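# Set lighting desk channel faders to their taped levels

## Task

Move every channel fader on the lighting desk to the level marked on the tape strip above that fader, while leaving the master fader at the level it started from; the faders must stay at those levels by themselves, without the robot holding them.

## Robot and tools

Robot: two arms, left_arm and right_arm, each ending in a parallel two-finger gripper. The names are labels only; they do not match image sides. Both arms report in one shared scene frame: origin on the table top midway between the arms, +x out over the table, +z up, and left_arm sits on the +y side. Positions are metres, velocities m/s and rad/s. The printed hand position can be slightly off, more so when an arm reaches far.

Gripper axes: the fingers point along the gripper's own +z and close along its y axis. end_effector_position is the point between the finger pads with fingers shut, roughly 2 cm short of the fingertips; closing pushes the tips about 10 mm further along +z.

Row format (used by both execute_actions and move): one flat list of 16 numbers covering both arms, always all 16 even if one arm is idle. Order: left_arm x, y, z, qw, qx, qy, qz, opening, then right_arm x, y, z, qw, qx, qy, qz, opening. x, y, z is an absolute target for end_effector_position in scene-frame metres; qw, qx, qy, qz is an absolute target orientation (w first) in the scene frame. So each arm's part is a pose, not an offset. Opening runs from -1 (closed) to +1 (fully open, 0.084 m). To hold an arm still, resend exactly the pose from the last result taken before it stopped, and resend the same quaternion every row to keep an orientation, since the reported one drifts.

execute_actions(actions, pictures): actions is a list holding zero or one item. Empty list: just returns the current state. {"rows": [...], "steps": n}: 1 to 15 rows, n up to 15 (default 15), each step 1/30 s; one row per step, the last row repeated if rows run out. {"steps": n} alone: a wait of up to 300 steps counted from the previous result, so thinking time eats into it. pictures (boolean) toggles camera images; they come by default. A call is refused, sending nothing, if any target lies over 0.6 m from that arm's last reported position along any gripper axis.

move(target, speed): target is one 16-number row as above. Each gripper travels a straight line from its current spot to its pose, all arms finishing together, over 0.5 to 10 s (cut off at 10 s, possibly short). speed is the path top speed in m/s, 0.002 to 0.5, default 0.25; turning is capped at twice that in rad/s. Opening is applied at the start. Paths ignore obstacles and the other arm; grippers lag, stray, and may overshoot speed, especially near full reach. The result adds a move: line with the ending (done, off_target, moving, held, fault) and limits (paced = pose clipped; held = some steps blocked, after which the arm may jump fast), plus each gripper's distance to its pose. If only one arm is named, the other finished fine.

wait(seconds): 0 to 10 s, sends nothing new.

zoom_image(camera, region): enlarges part of a camera's latest image. camera is one of cam_head_left, cam_head_right, cam_high, cam_low, cam_left_wrist, cam_right_wrist (all 504x504). region is [x0, y0, x1, y1] in pixels from the top-left, at most 504 by 504. Useful for reading the tape labels and fader positions.

finished_scene(scene): pass the number of the current scene; it ends and grades it and cannot be reversed. Replying without any tool call also ends things, so always make a call.

Control behaviour: each step the commanded pose is clipped to within 70 mm and 16 degrees of the measured one, then damped inverse kinematics pursues it, favouring position over orientation. After an action ends an arm only continues to its last clipped pose, so far targets need several calls; read the pose in the result and keep commanding. A Hand target line shows where each arm is currently being driven. Joints move at most 3.14 rad/s. Elbows never fully straighten.

Result lines: the state line gives per-arm pose and velocities; grip_measured is the actual finger opening on the command scale. To grip, command clearly less than grip_measured (lower squeezes harder, about 24 N per pad max); sending grip_measured back still presses lightly. HELD marks steps where your row was partly or fully not sent; a pose unreachable line names the arm whose command the clearance check altered. Joint torques are noisy, offset drive outputs, not contact forces.

Avoid: knocking anything off the table (immediate failure), arms colliding or pushing each other, hard or fast contacts (a target far beyond the contact point presses harder). A TORQUE FAULT (joint load limits: waist and shoulder 45.5, upper arm roll, elbow and forearm roll 27.3, wrist pitch and wrist roll 18.2 N m, held weight included) makes the arm back off and freeze 10 s. Holding loads heats motors: MOTOR HOT from 65 °C, and at 80 °C an OVER-TEMPERATURE FAULT brakes the arm until cool. Faders should be slid gently, then released so they stay put; leave the master fader untouched or restore it.

Each tool is called as name(argument=value, ...), one argument or row to a line, values as JSON.

## Session

execute_actions(
  actions=[],
)

Scene clock: 0.00 s of 6000.00 s.
left_arm: end_effector_position=(+0.0891, +0.5444, +0.1541) grip_measured=+1.00 end_effector_quat_wxyz=(+0.068, +0.937, +0.290, -0.185) end_effector_velocity=(+0.001, -0.000, -0.000) end_effector_angular_velocity=(+0.001, -0.002, -0.001) | right_arm: end_effector_position=(+0.2805, -0.1278, +0.2784) grip_measured=+1.00 end_effector_quat_wxyz=(+0.064, +0.891, -0.422, +0.154) end_effector_velocity=(-0.000, -0.000, -0.001) end_effector_angular_velocity=(-0.001, +0.003, -0.001)
Joint positions: left_arm=[ 1.203 -0.125 -0.023  0.782  0.136  1.285  0.34   0.084] | right_arm=[ 0.592 -0.224  0.36   1.017 -0.265  1.285  1.84   0.084]
Joint velocities: left_arm=[ 0.     0.    -0.001  0.    -0.001 -0.002  0.     0.   ] | right_arm=[-0.     0.001 -0.    -0.001  0.001  0.001  0.     0.   ]
Joint torques (N m, as the arm reports them, + toward a larger angle): no reading
Hand target (left_arm): +0.089, +0.544, +0.154; +0.068, +0.937, +0.290, -0.185
Hand target (right_arm): +0.281, -0.128, +0.278; +0.064, +0.891, -0.422, +0.154

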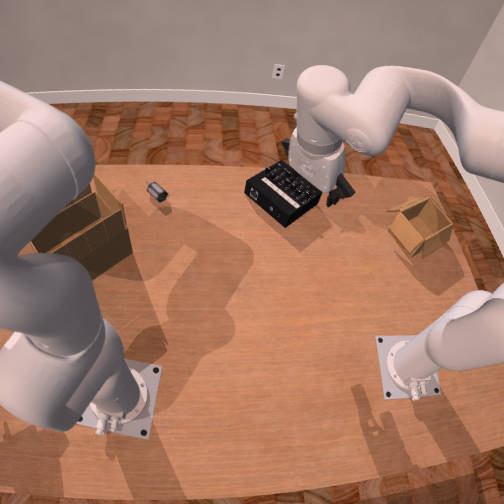

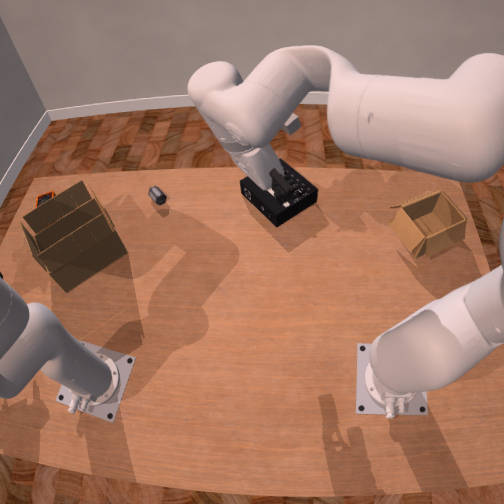

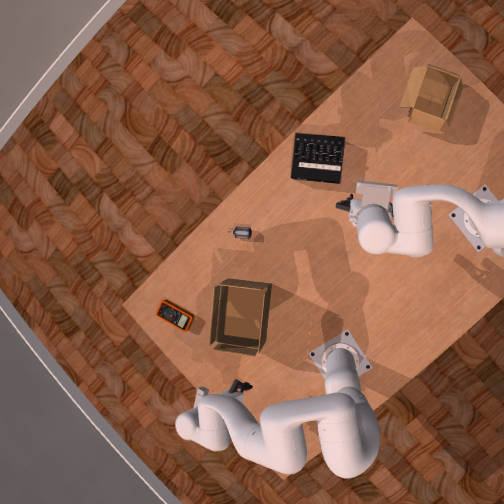

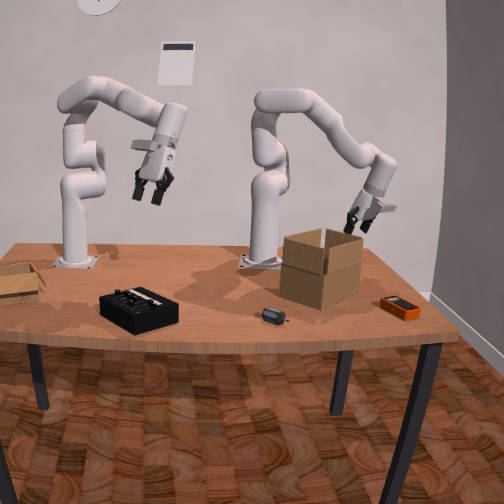

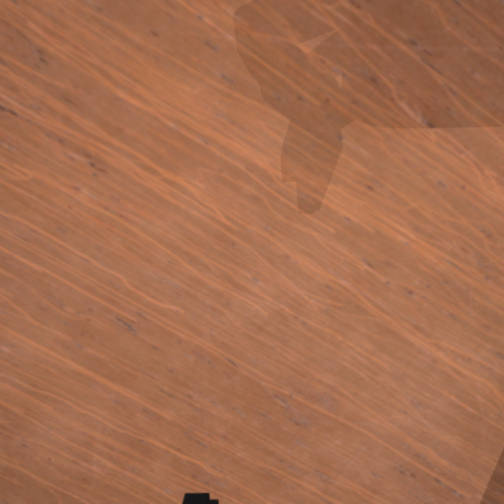

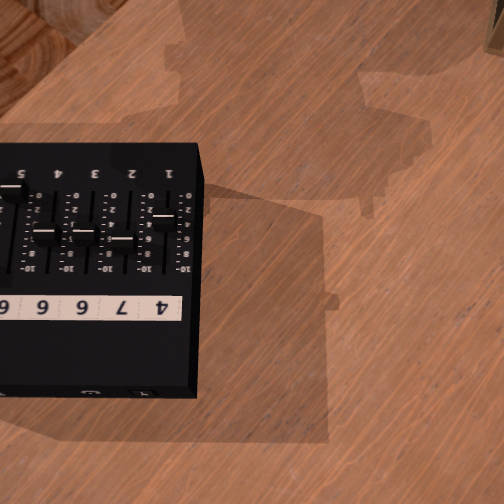

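move(
  target=[0.0891,0.5444,0.1541,0.068,0.937,0.29,-0.185,1,0.42,-0.03,0.25,0,0.914,-0.407,0,-1],
)

zoom_image(
  camera="cam_high",
  region=[260,110,380,230],
)

Scene clock: 5.27 s of 6000.00 s.
left_arm: end_effector_position=(+0.0891, +0.5444, +0.1541) grip_measured=+1.00 end_effector_quat_wxyz=(+0.068, +0.937, +0.290, -0.185) end_effector_velocity=(+0.001, +0.000, +0.000) end_effector_angular_velocity=(+0.002, -0.001, +0.000) | right_arm: end_effector_position=(+0.4201, -0.0306, +0.2505) grip_measured=-1.00 end_effector_quat_wxyz=(-0.001, +0.913, -0.407, +0.000) end_effector_velocity=(+0.003, -0.002, -0.003) end_effector_angular_velocity=(-0.006, +0.007, -0.004)
Joint positions: left_arm=[ 1.204 -0.126 -0.023  0.781  0.136  1.284  0.34   0.084] | right_arm=[ 0.53   0.359  0.292  1.631 -0.106  1.285  1.602  0.   ]
Joint velocities: left_arm=[ 0.001  0.    -0.001  0.001 -0.001 -0.001 -0.001  0.   ] | right_arm=[-0.002  0.014 -0.003  0.015 -0.002  0.01  -0.001  0.   ]
Joint torques (N m, as the arm reports them, + toward a larger angle): left_arm=[ -0.82 -16.    -0.43  16.27   1.23  -1.16   0.35] | right_arm=[  1.48 -28.76   2.76  14.44  -0.47  -0.9   -0.37]
Hand target (left_arm): +0.089, +0.544, +0.154; +0.068, +0.937, +0.290, -0.185
Hand target (right_arm): +0.420, -0.031, +0.250; -0.000, +0.913, -0.407, +0.000
Off the commanded pose (left_arm): 0.000 m, 0 deg.
Off the commanded pose (right_arm): 0.001 m, 0 deg.
After step 90, 1.00 s passed at rest.
move: done

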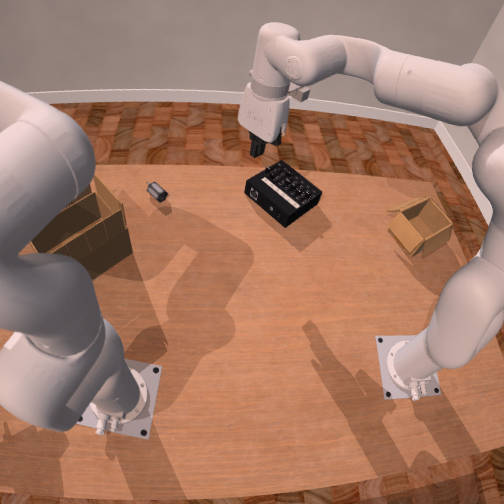

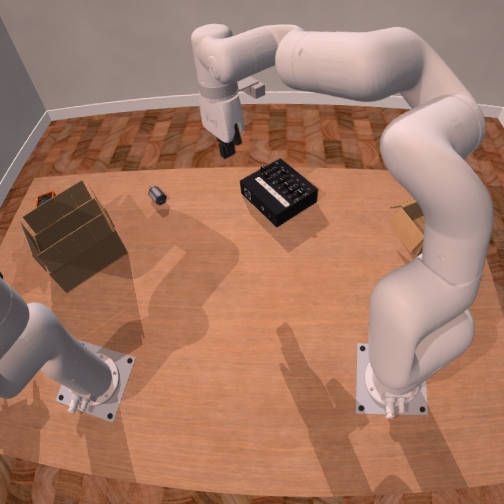

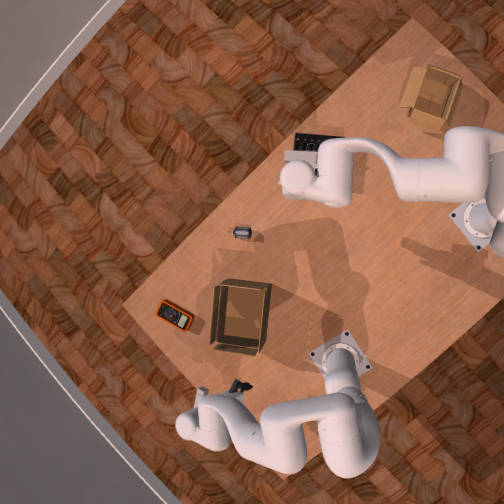

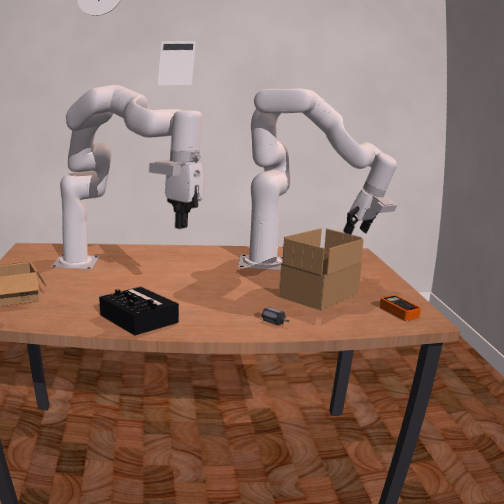

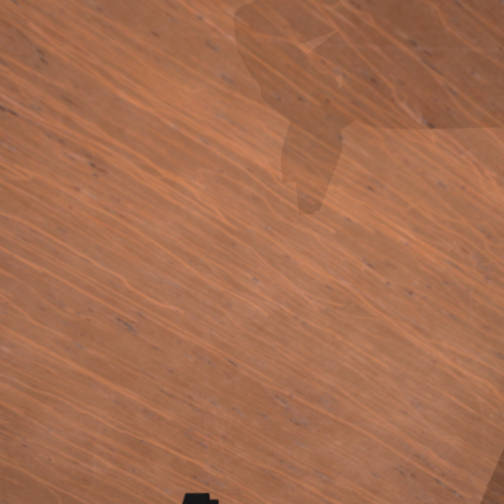

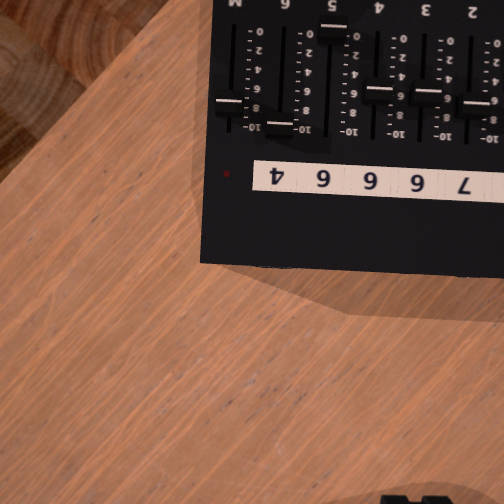

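Region (260, 110, 380, 230) of cam_high's 504x504 image, scaled by 4.200, with more detail than that image has.

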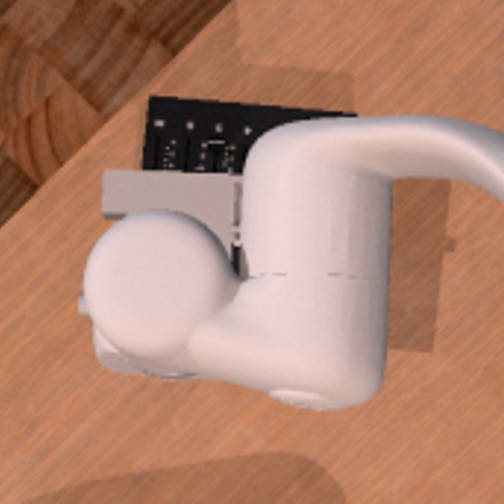

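move(
  target=[0.0891,0.5444,0.1541,0.068,0.937,0.29,-0.185,1,0.4315,-0.1237,0.17,0,0.9026,-0.4305,0,-1],
)

Scene clock: 9.73 s of 6000.00 s.
left_arm: end_effector_position=(+0.0891, +0.5444, +0.1541) grip_measured=+1.00 end_effector_quat_wxyz=(+0.068, +0.937, +0.290, -0.185) end_effector_velocity=(-0.000, -0.000, +0.000) end_effector_angular_velocity=(-0.001, +0.001, -0.001) | right_arm: end_effector_position=(+0.4314, -0.1224, +0.1705) grip_measured=-1.00 end_effector_quat_wxyz=(-0.000, +0.903, -0.429, +0.000) end_effector_velocity=(+0.001, -0.008, -0.006) end_effector_angular_velocity=(-0.004, +0.006, -0.010)
Joint positions: left_arm=[ 1.204 -0.126 -0.023  0.781  0.136  1.284  0.34   0.084] | right_arm=[ 0.405  0.257  0.235  1.264 -0.071  1.013  1.487  0.   ]
Joint velocities: left_arm=[ 0.001 -0.    -0.001  0.     0.     0.001  0.001  0.   ] | right_arm=[-0.008  0.003 -0.007 -0.013  0.    -0.009 -0.003  0.   ]
Joint torques (N m, as the arm reports them, + toward a larger angle): left_arm=[ -0.17 -15.9   -0.49  16.44   1.02  -1.     0.31] | right_arm=[  0.97 -25.48   2.    14.11  -0.31  -0.95  -0.38]
Hand target (left_arm): +0.089, +0.544, +0.154; +0.068, +0.937, +0.290, -0.185
Hand target (right_arm): +0.432, -0.124, +0.170; +0.000, +0.903, -0.430, +0.000
Off the commanded pose (left_arm): 0.000 m, 0 deg.
Off the commanded pose (right_arm): 0.001 m, 0 deg.
After step 90, 0.50 s passed at rest.
move: done

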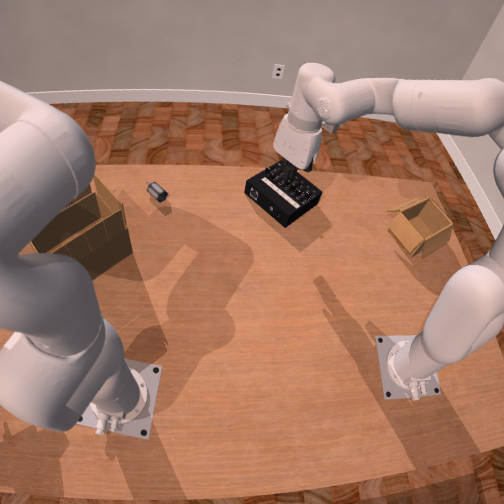

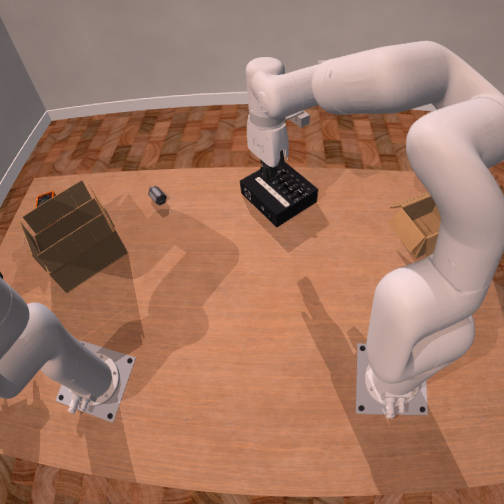

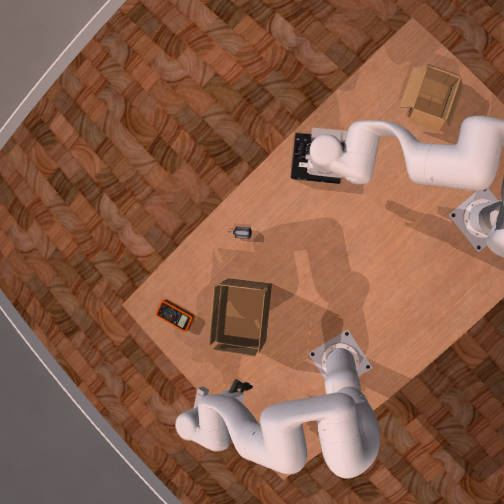

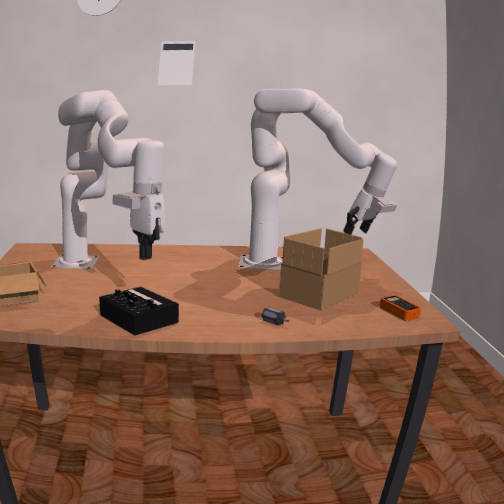

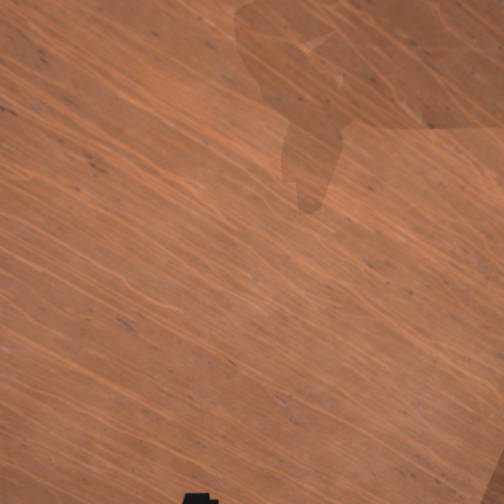

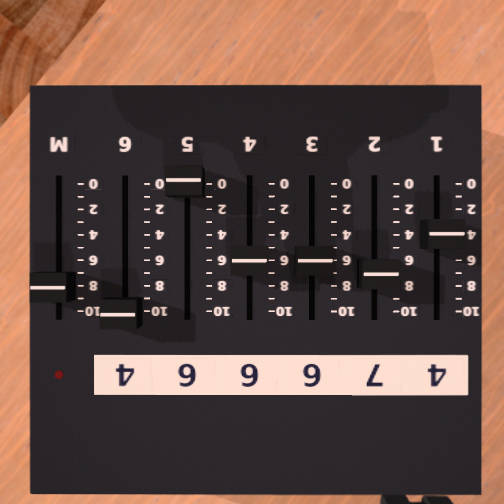

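zoom_image(
  camera="cam_right_wrist",
  region=[90,120,370,400],
)

Region (90, 120, 370, 400) of cam_right_wrist's 504x504 image, scaled by 1.800, with more detail than that image has.

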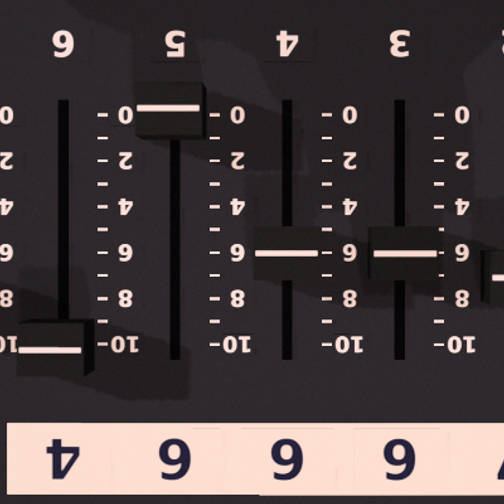

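zoom_image(
  camera="cam_right_wrist",
  region=[160,350,340,400],
)

zoom_image(
  camera="cam_right_wrist",
  region=[100,125,150,165],
)

Region (160, 350, 340, 400) of cam_right_wrist's 504x504 image, scaled by 2.800, with more detail than that image has.

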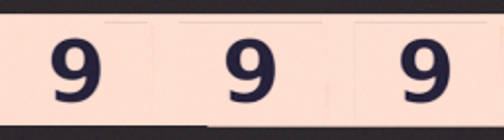

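Region (100, 125, 150, 165) of cam_right_wrist's 504x504 image, scaled by 10.080, with more detail than that image has; it fills the top 403 rows of this view, and the rest is white.

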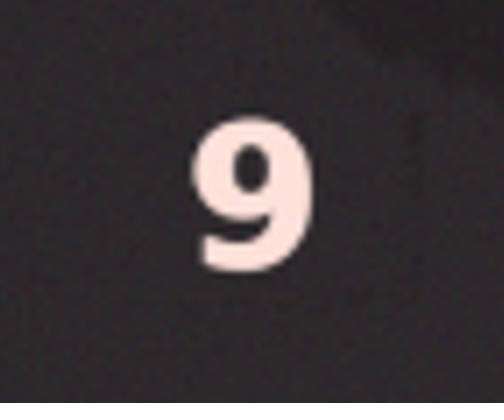

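move(
  target=[0.0891,0.5444,0.1541,0.068,0.937,0.29,-0.185,1,0.504,-0.0844,0.10,0,0.9026,-0.4305,0,-1],
  speed=0.15,
)

zoom_image(
  camera="cam_low",
  region=[90,250,190,350],
)

Scene clock: 23.30 s of 6000.00 s.
left_arm: end_effector_position=(+0.0891, +0.5444, +0.1541) grip_measured=+1.00 end_effector_quat_wxyz=(+0.068, +0.937, +0.290, -0.185) end_effector_velocity=(+0.000, +0.000, +0.000) end_effector_angular_velocity=(+0.001, -0.000, -0.000) | right_arm: end_effector_position=(+0.5043, -0.0845, +0.1006) grip_measured=-1.00 end_effector_quat_wxyz=(-0.000, +0.903, -0.431, +0.000) end_effector_velocity=(+0.000, -0.001, -0.004) end_effector_angular_velocity=(-0.004, +0.006, -0.000)
Joint positions: left_arm=[ 1.204 -0.126 -0.023  0.781  0.136  1.284  0.34   0.084] | right_arm=[ 0.447  0.613  0.207  1.585 -0.142  0.985  1.517  0.   ]
Joint velocities: left_arm=[ 0.001  0.    -0.001  0.    -0.    -0.     0.     0.   ] | right_arm=[ 0.001  0.009 -0.001  0.005 -0.001  0.003 -0.     0.   ]
Joint torques (N m, as the arm reports them, + toward a larger angle): left_arm=[ -0.46 -16.12  -0.13  15.9    0.98  -1.14   0.32] | right_arm=[  1.13 -32.85   2.75  13.81  -0.52  -0.92  -0.48]
Hand target (left_arm): +0.089, +0.544, +0.154; +0.068, +0.937, +0.290, -0.185
Hand target (right_arm): +0.504, -0.085, +0.100; -0.000, +0.903, -0.431, -0.000
Off the commanded pose (left_arm): 0.000 m, 0 deg.
Off the commanded pose (right_arm): 0.001 m, 0 deg.
After step 90, 9.33 s passed at rest.
move: done

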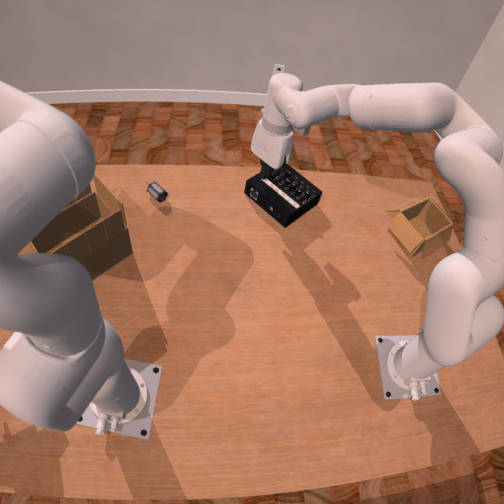

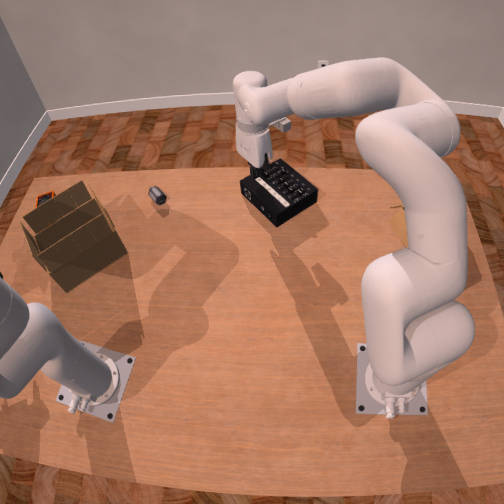

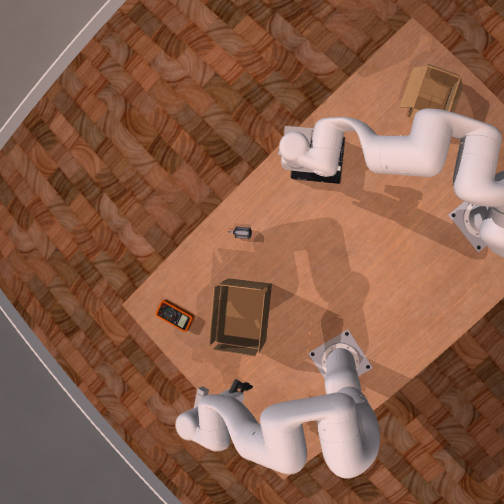

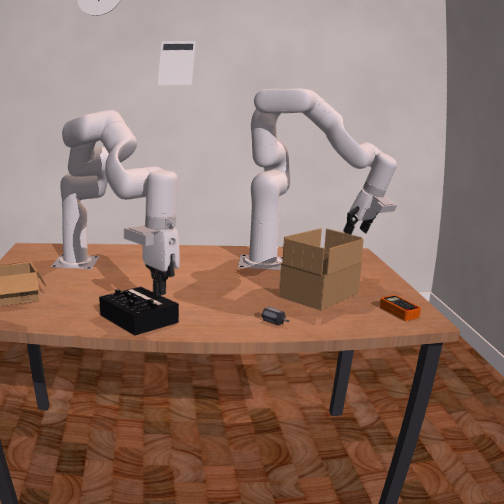

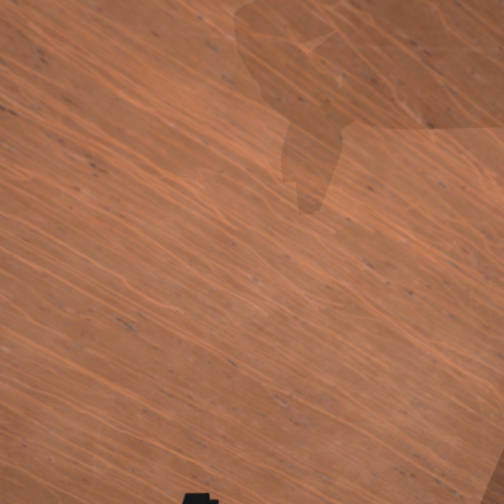

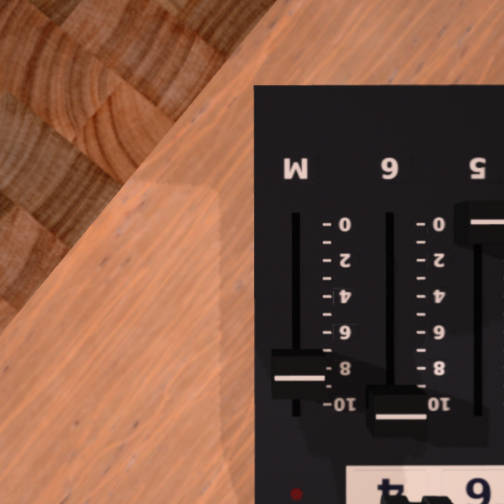

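Region (90, 250, 190, 350) of cam_low's 504x504 image, scaled by 5.040, with more detail than that image has.

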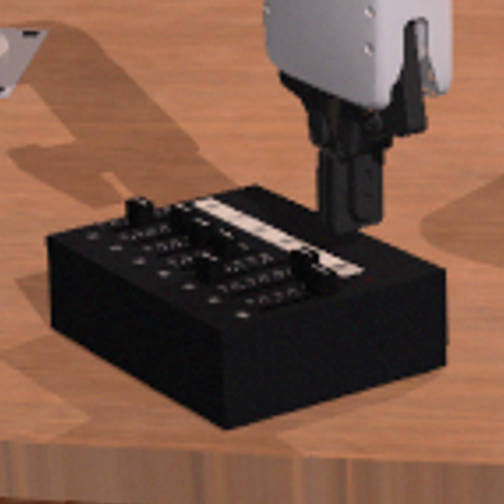

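move(
  target=[0.0891,0.5444,0.1541,0.068,0.937,0.29,-0.185,1,0.504,-0.0844,0.083,0,0.9026,-0.4305,0,-1],
  speed=0.03,
)

move(
  target=[0.0891,0.5444,0.1541,0.068,0.937,0.29,-0.185,1,0.5229,-0.1077,0.083,0,0.9026,-0.4305,0,-1],
  speed=0.02,
)

zoom_image(
  camera="cam_low",
  region=[90,250,190,350],
)

Scene clock: 28.27 s of 6000.00 s.
left_arm: end_effector_position=(+0.0891, +0.5444, +0.1541) grip_measured=+1.00 end_effector_quat_wxyz=(+0.068, +0.937, +0.290, -0.185) end_effector_velocity=(+0.000, -0.000, +0.000) end_effector_angular_velocity=(-0.001, +0.001, -0.002) | right_arm: end_effector_position=(+0.5041, -0.0843, +0.0832) grip_measured=-1.00 end_effector_quat_wxyz=(-0.000, +0.903, -0.430, +0.000) end_effector_velocity=(+0.002, +0.001, +0.002) end_effector_angular_velocity=(+0.003, -0.006, +0.000)
Joint positions: left_arm=[ 1.204 -0.126 -0.023  0.781  0.136  1.284  0.34   0.084] | right_arm=[ 0.45   0.638  0.204  1.572 -0.148  0.949  1.521  0.   ]
Joint velocities: left_arm=[-0.001 -0.    -0.001  0.     0.     0.002  0.    -0.   ] | right_arm=[ 0.     0.     0.     0.004 -0.001 -0.003 -0.     0.   ]
Joint torques (N m, as the arm reports them, + toward a larger angle): left_arm=[ -0.7  -15.96  -0.43  16.36   1.24  -1.13   0.35] | right_arm=[  1.43 -33.01   3.05  13.64  -0.37  -0.9   -0.55]
Hand target (left_arm): +0.089, +0.544, +0.154; +0.068, +0.937, +0.290, -0.185
Hand target (right_arm): +0.504, -0.084, +0.083; -0.000, +0.903, -0.430, -0.000
Off the commanded pose (left_arm): 0.000 m, 0 deg.
Off the commanded pose (right_arm): 0.000 m, 0 deg.
After step 90, 1.10 s passed at rest.
move: done

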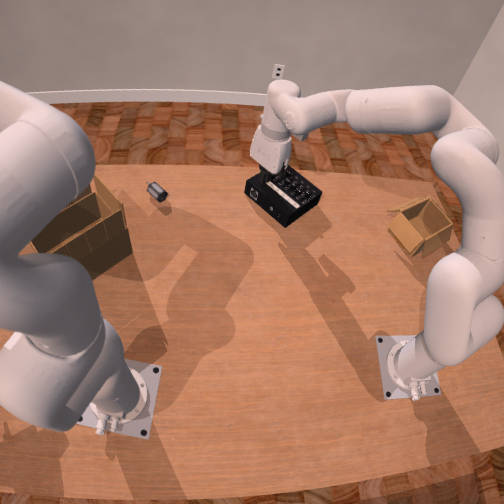

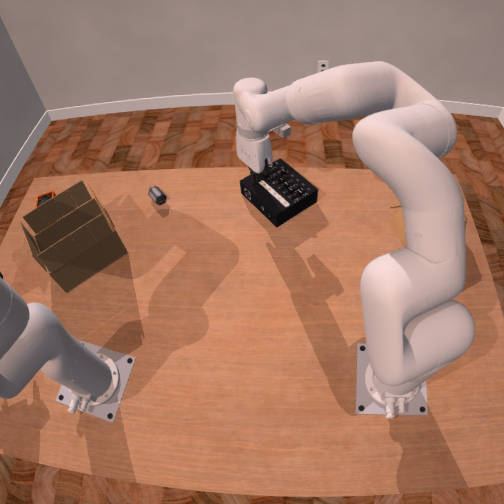

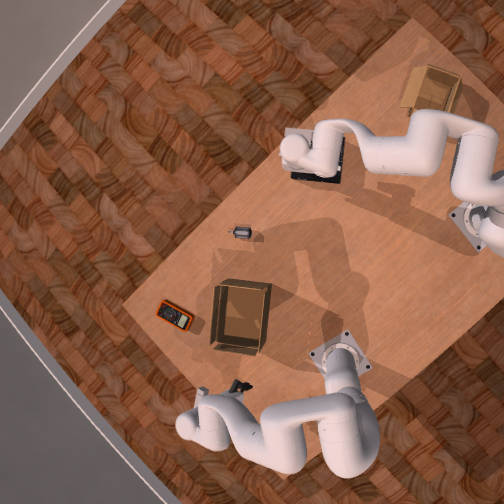

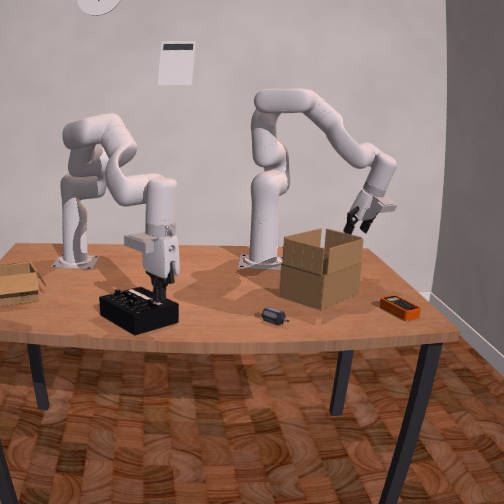

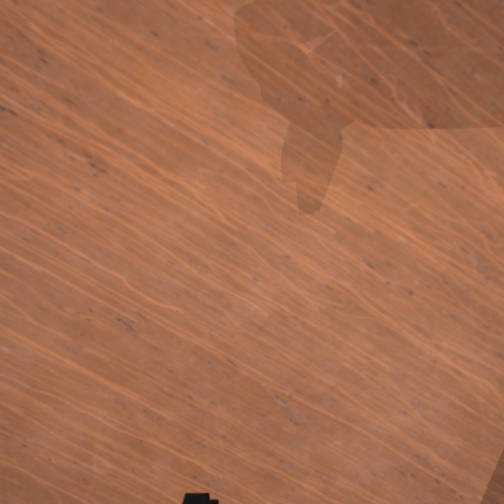

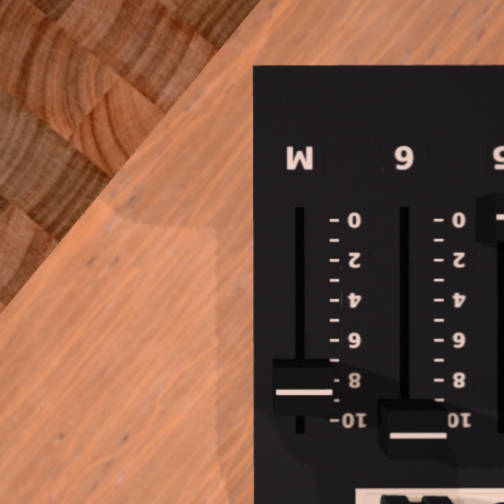

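Scene clock: 30.03 s of 6000.00 s.
left_arm: end_effector_position=(+0.0891, +0.5444, +0.1541) grip_measured=+1.00 end_effector_quat_wxyz=(+0.068, +0.937, +0.290, -0.185) end_effector_velocity=(-0.001, +0.000, -0.000) end_effector_angular_velocity=(+0.000, -0.000, +0.001) | right_arm: end_effector_position=(+0.5228, -0.1078, +0.0830) grip_measured=-1.00 end_effector_quat_wxyz=(+0.000, +0.903, -0.431, +0.000) end_effector_velocity=(-0.001, +0.000, -0.001) end_effector_angular_velocity=(+0.000, +0.003, +0.003)
Joint positions: left_arm=[ 1.204 -0.126 -0.023  0.781  0.136  1.284  0.34   0.084] | right_arm=[ 0.41   0.653  0.195  1.598 -0.145  0.959  1.47   0.   ]
Joint velocities: left_arm=[ 0.001  0.     0.001 -0.     0.    -0.001  0.     0.   ] | right_arm=[-0.     0.002  0.001  0.     0.001  0.001 -0.003  0.   ]
Joint torques (N m, as the arm reports them, + toward a larger angle): left_arm=[ -0.31 -15.95  -0.54  16.1    1.11  -1.04   0.39] | right_arm=[  1.08 -33.5    2.76  13.62  -0.4   -1.    -0.36]
Hand target (left_arm): +0.089, +0.544, +0.154; +0.068, +0.937, +0.290, -0.185
Hand target (right_arm): +0.523, -0.108, +0.083; +0.000, +0.903, -0.431, +0.000
Off the commanded pose (left_arm): 0.000 m, 0 deg.
Off the commanded pose (right_arm): 0.000 m, 0 deg.
move: done

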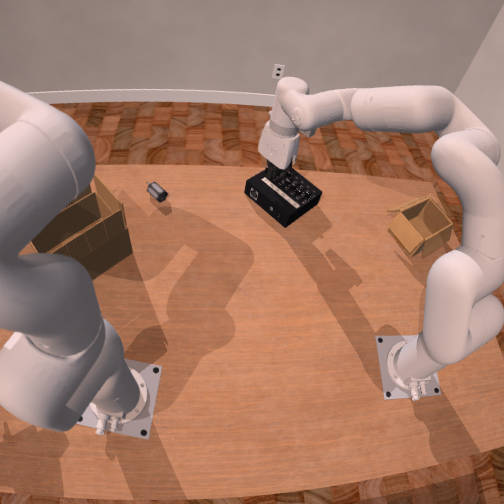

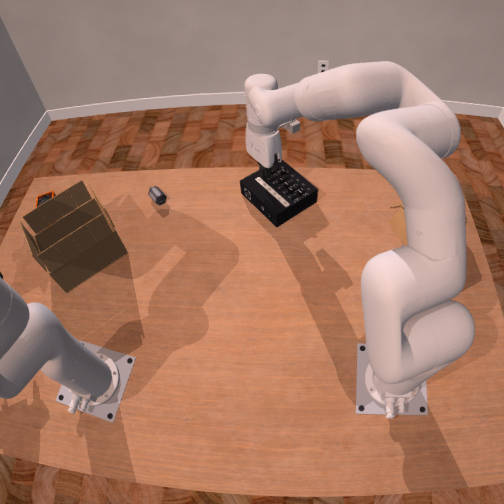

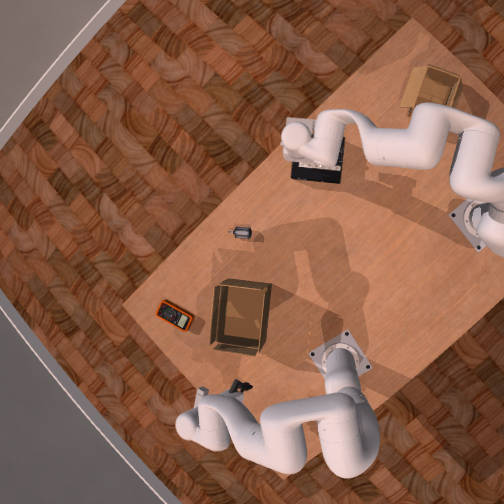

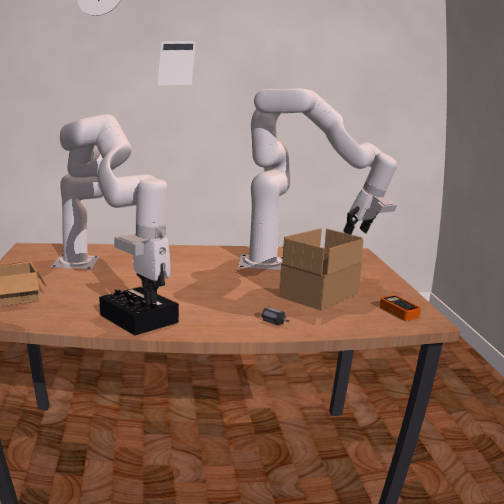

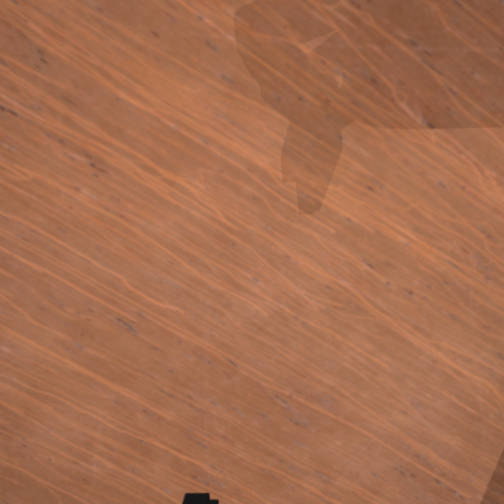

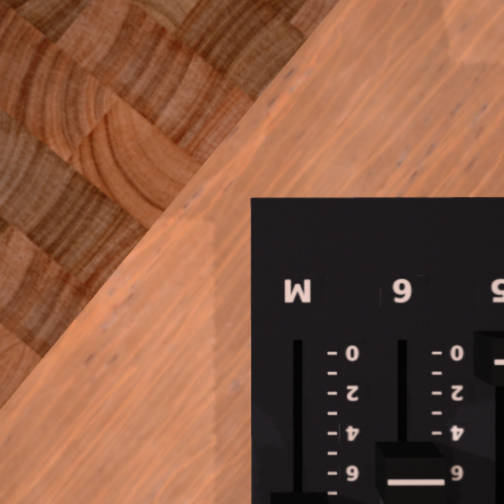

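Region (90, 250, 190, 350) of cam_low's 504x504 image, scaled by 5.040, with more detail than that image has.

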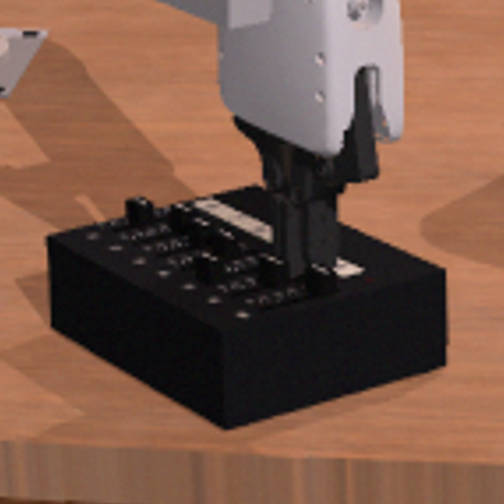

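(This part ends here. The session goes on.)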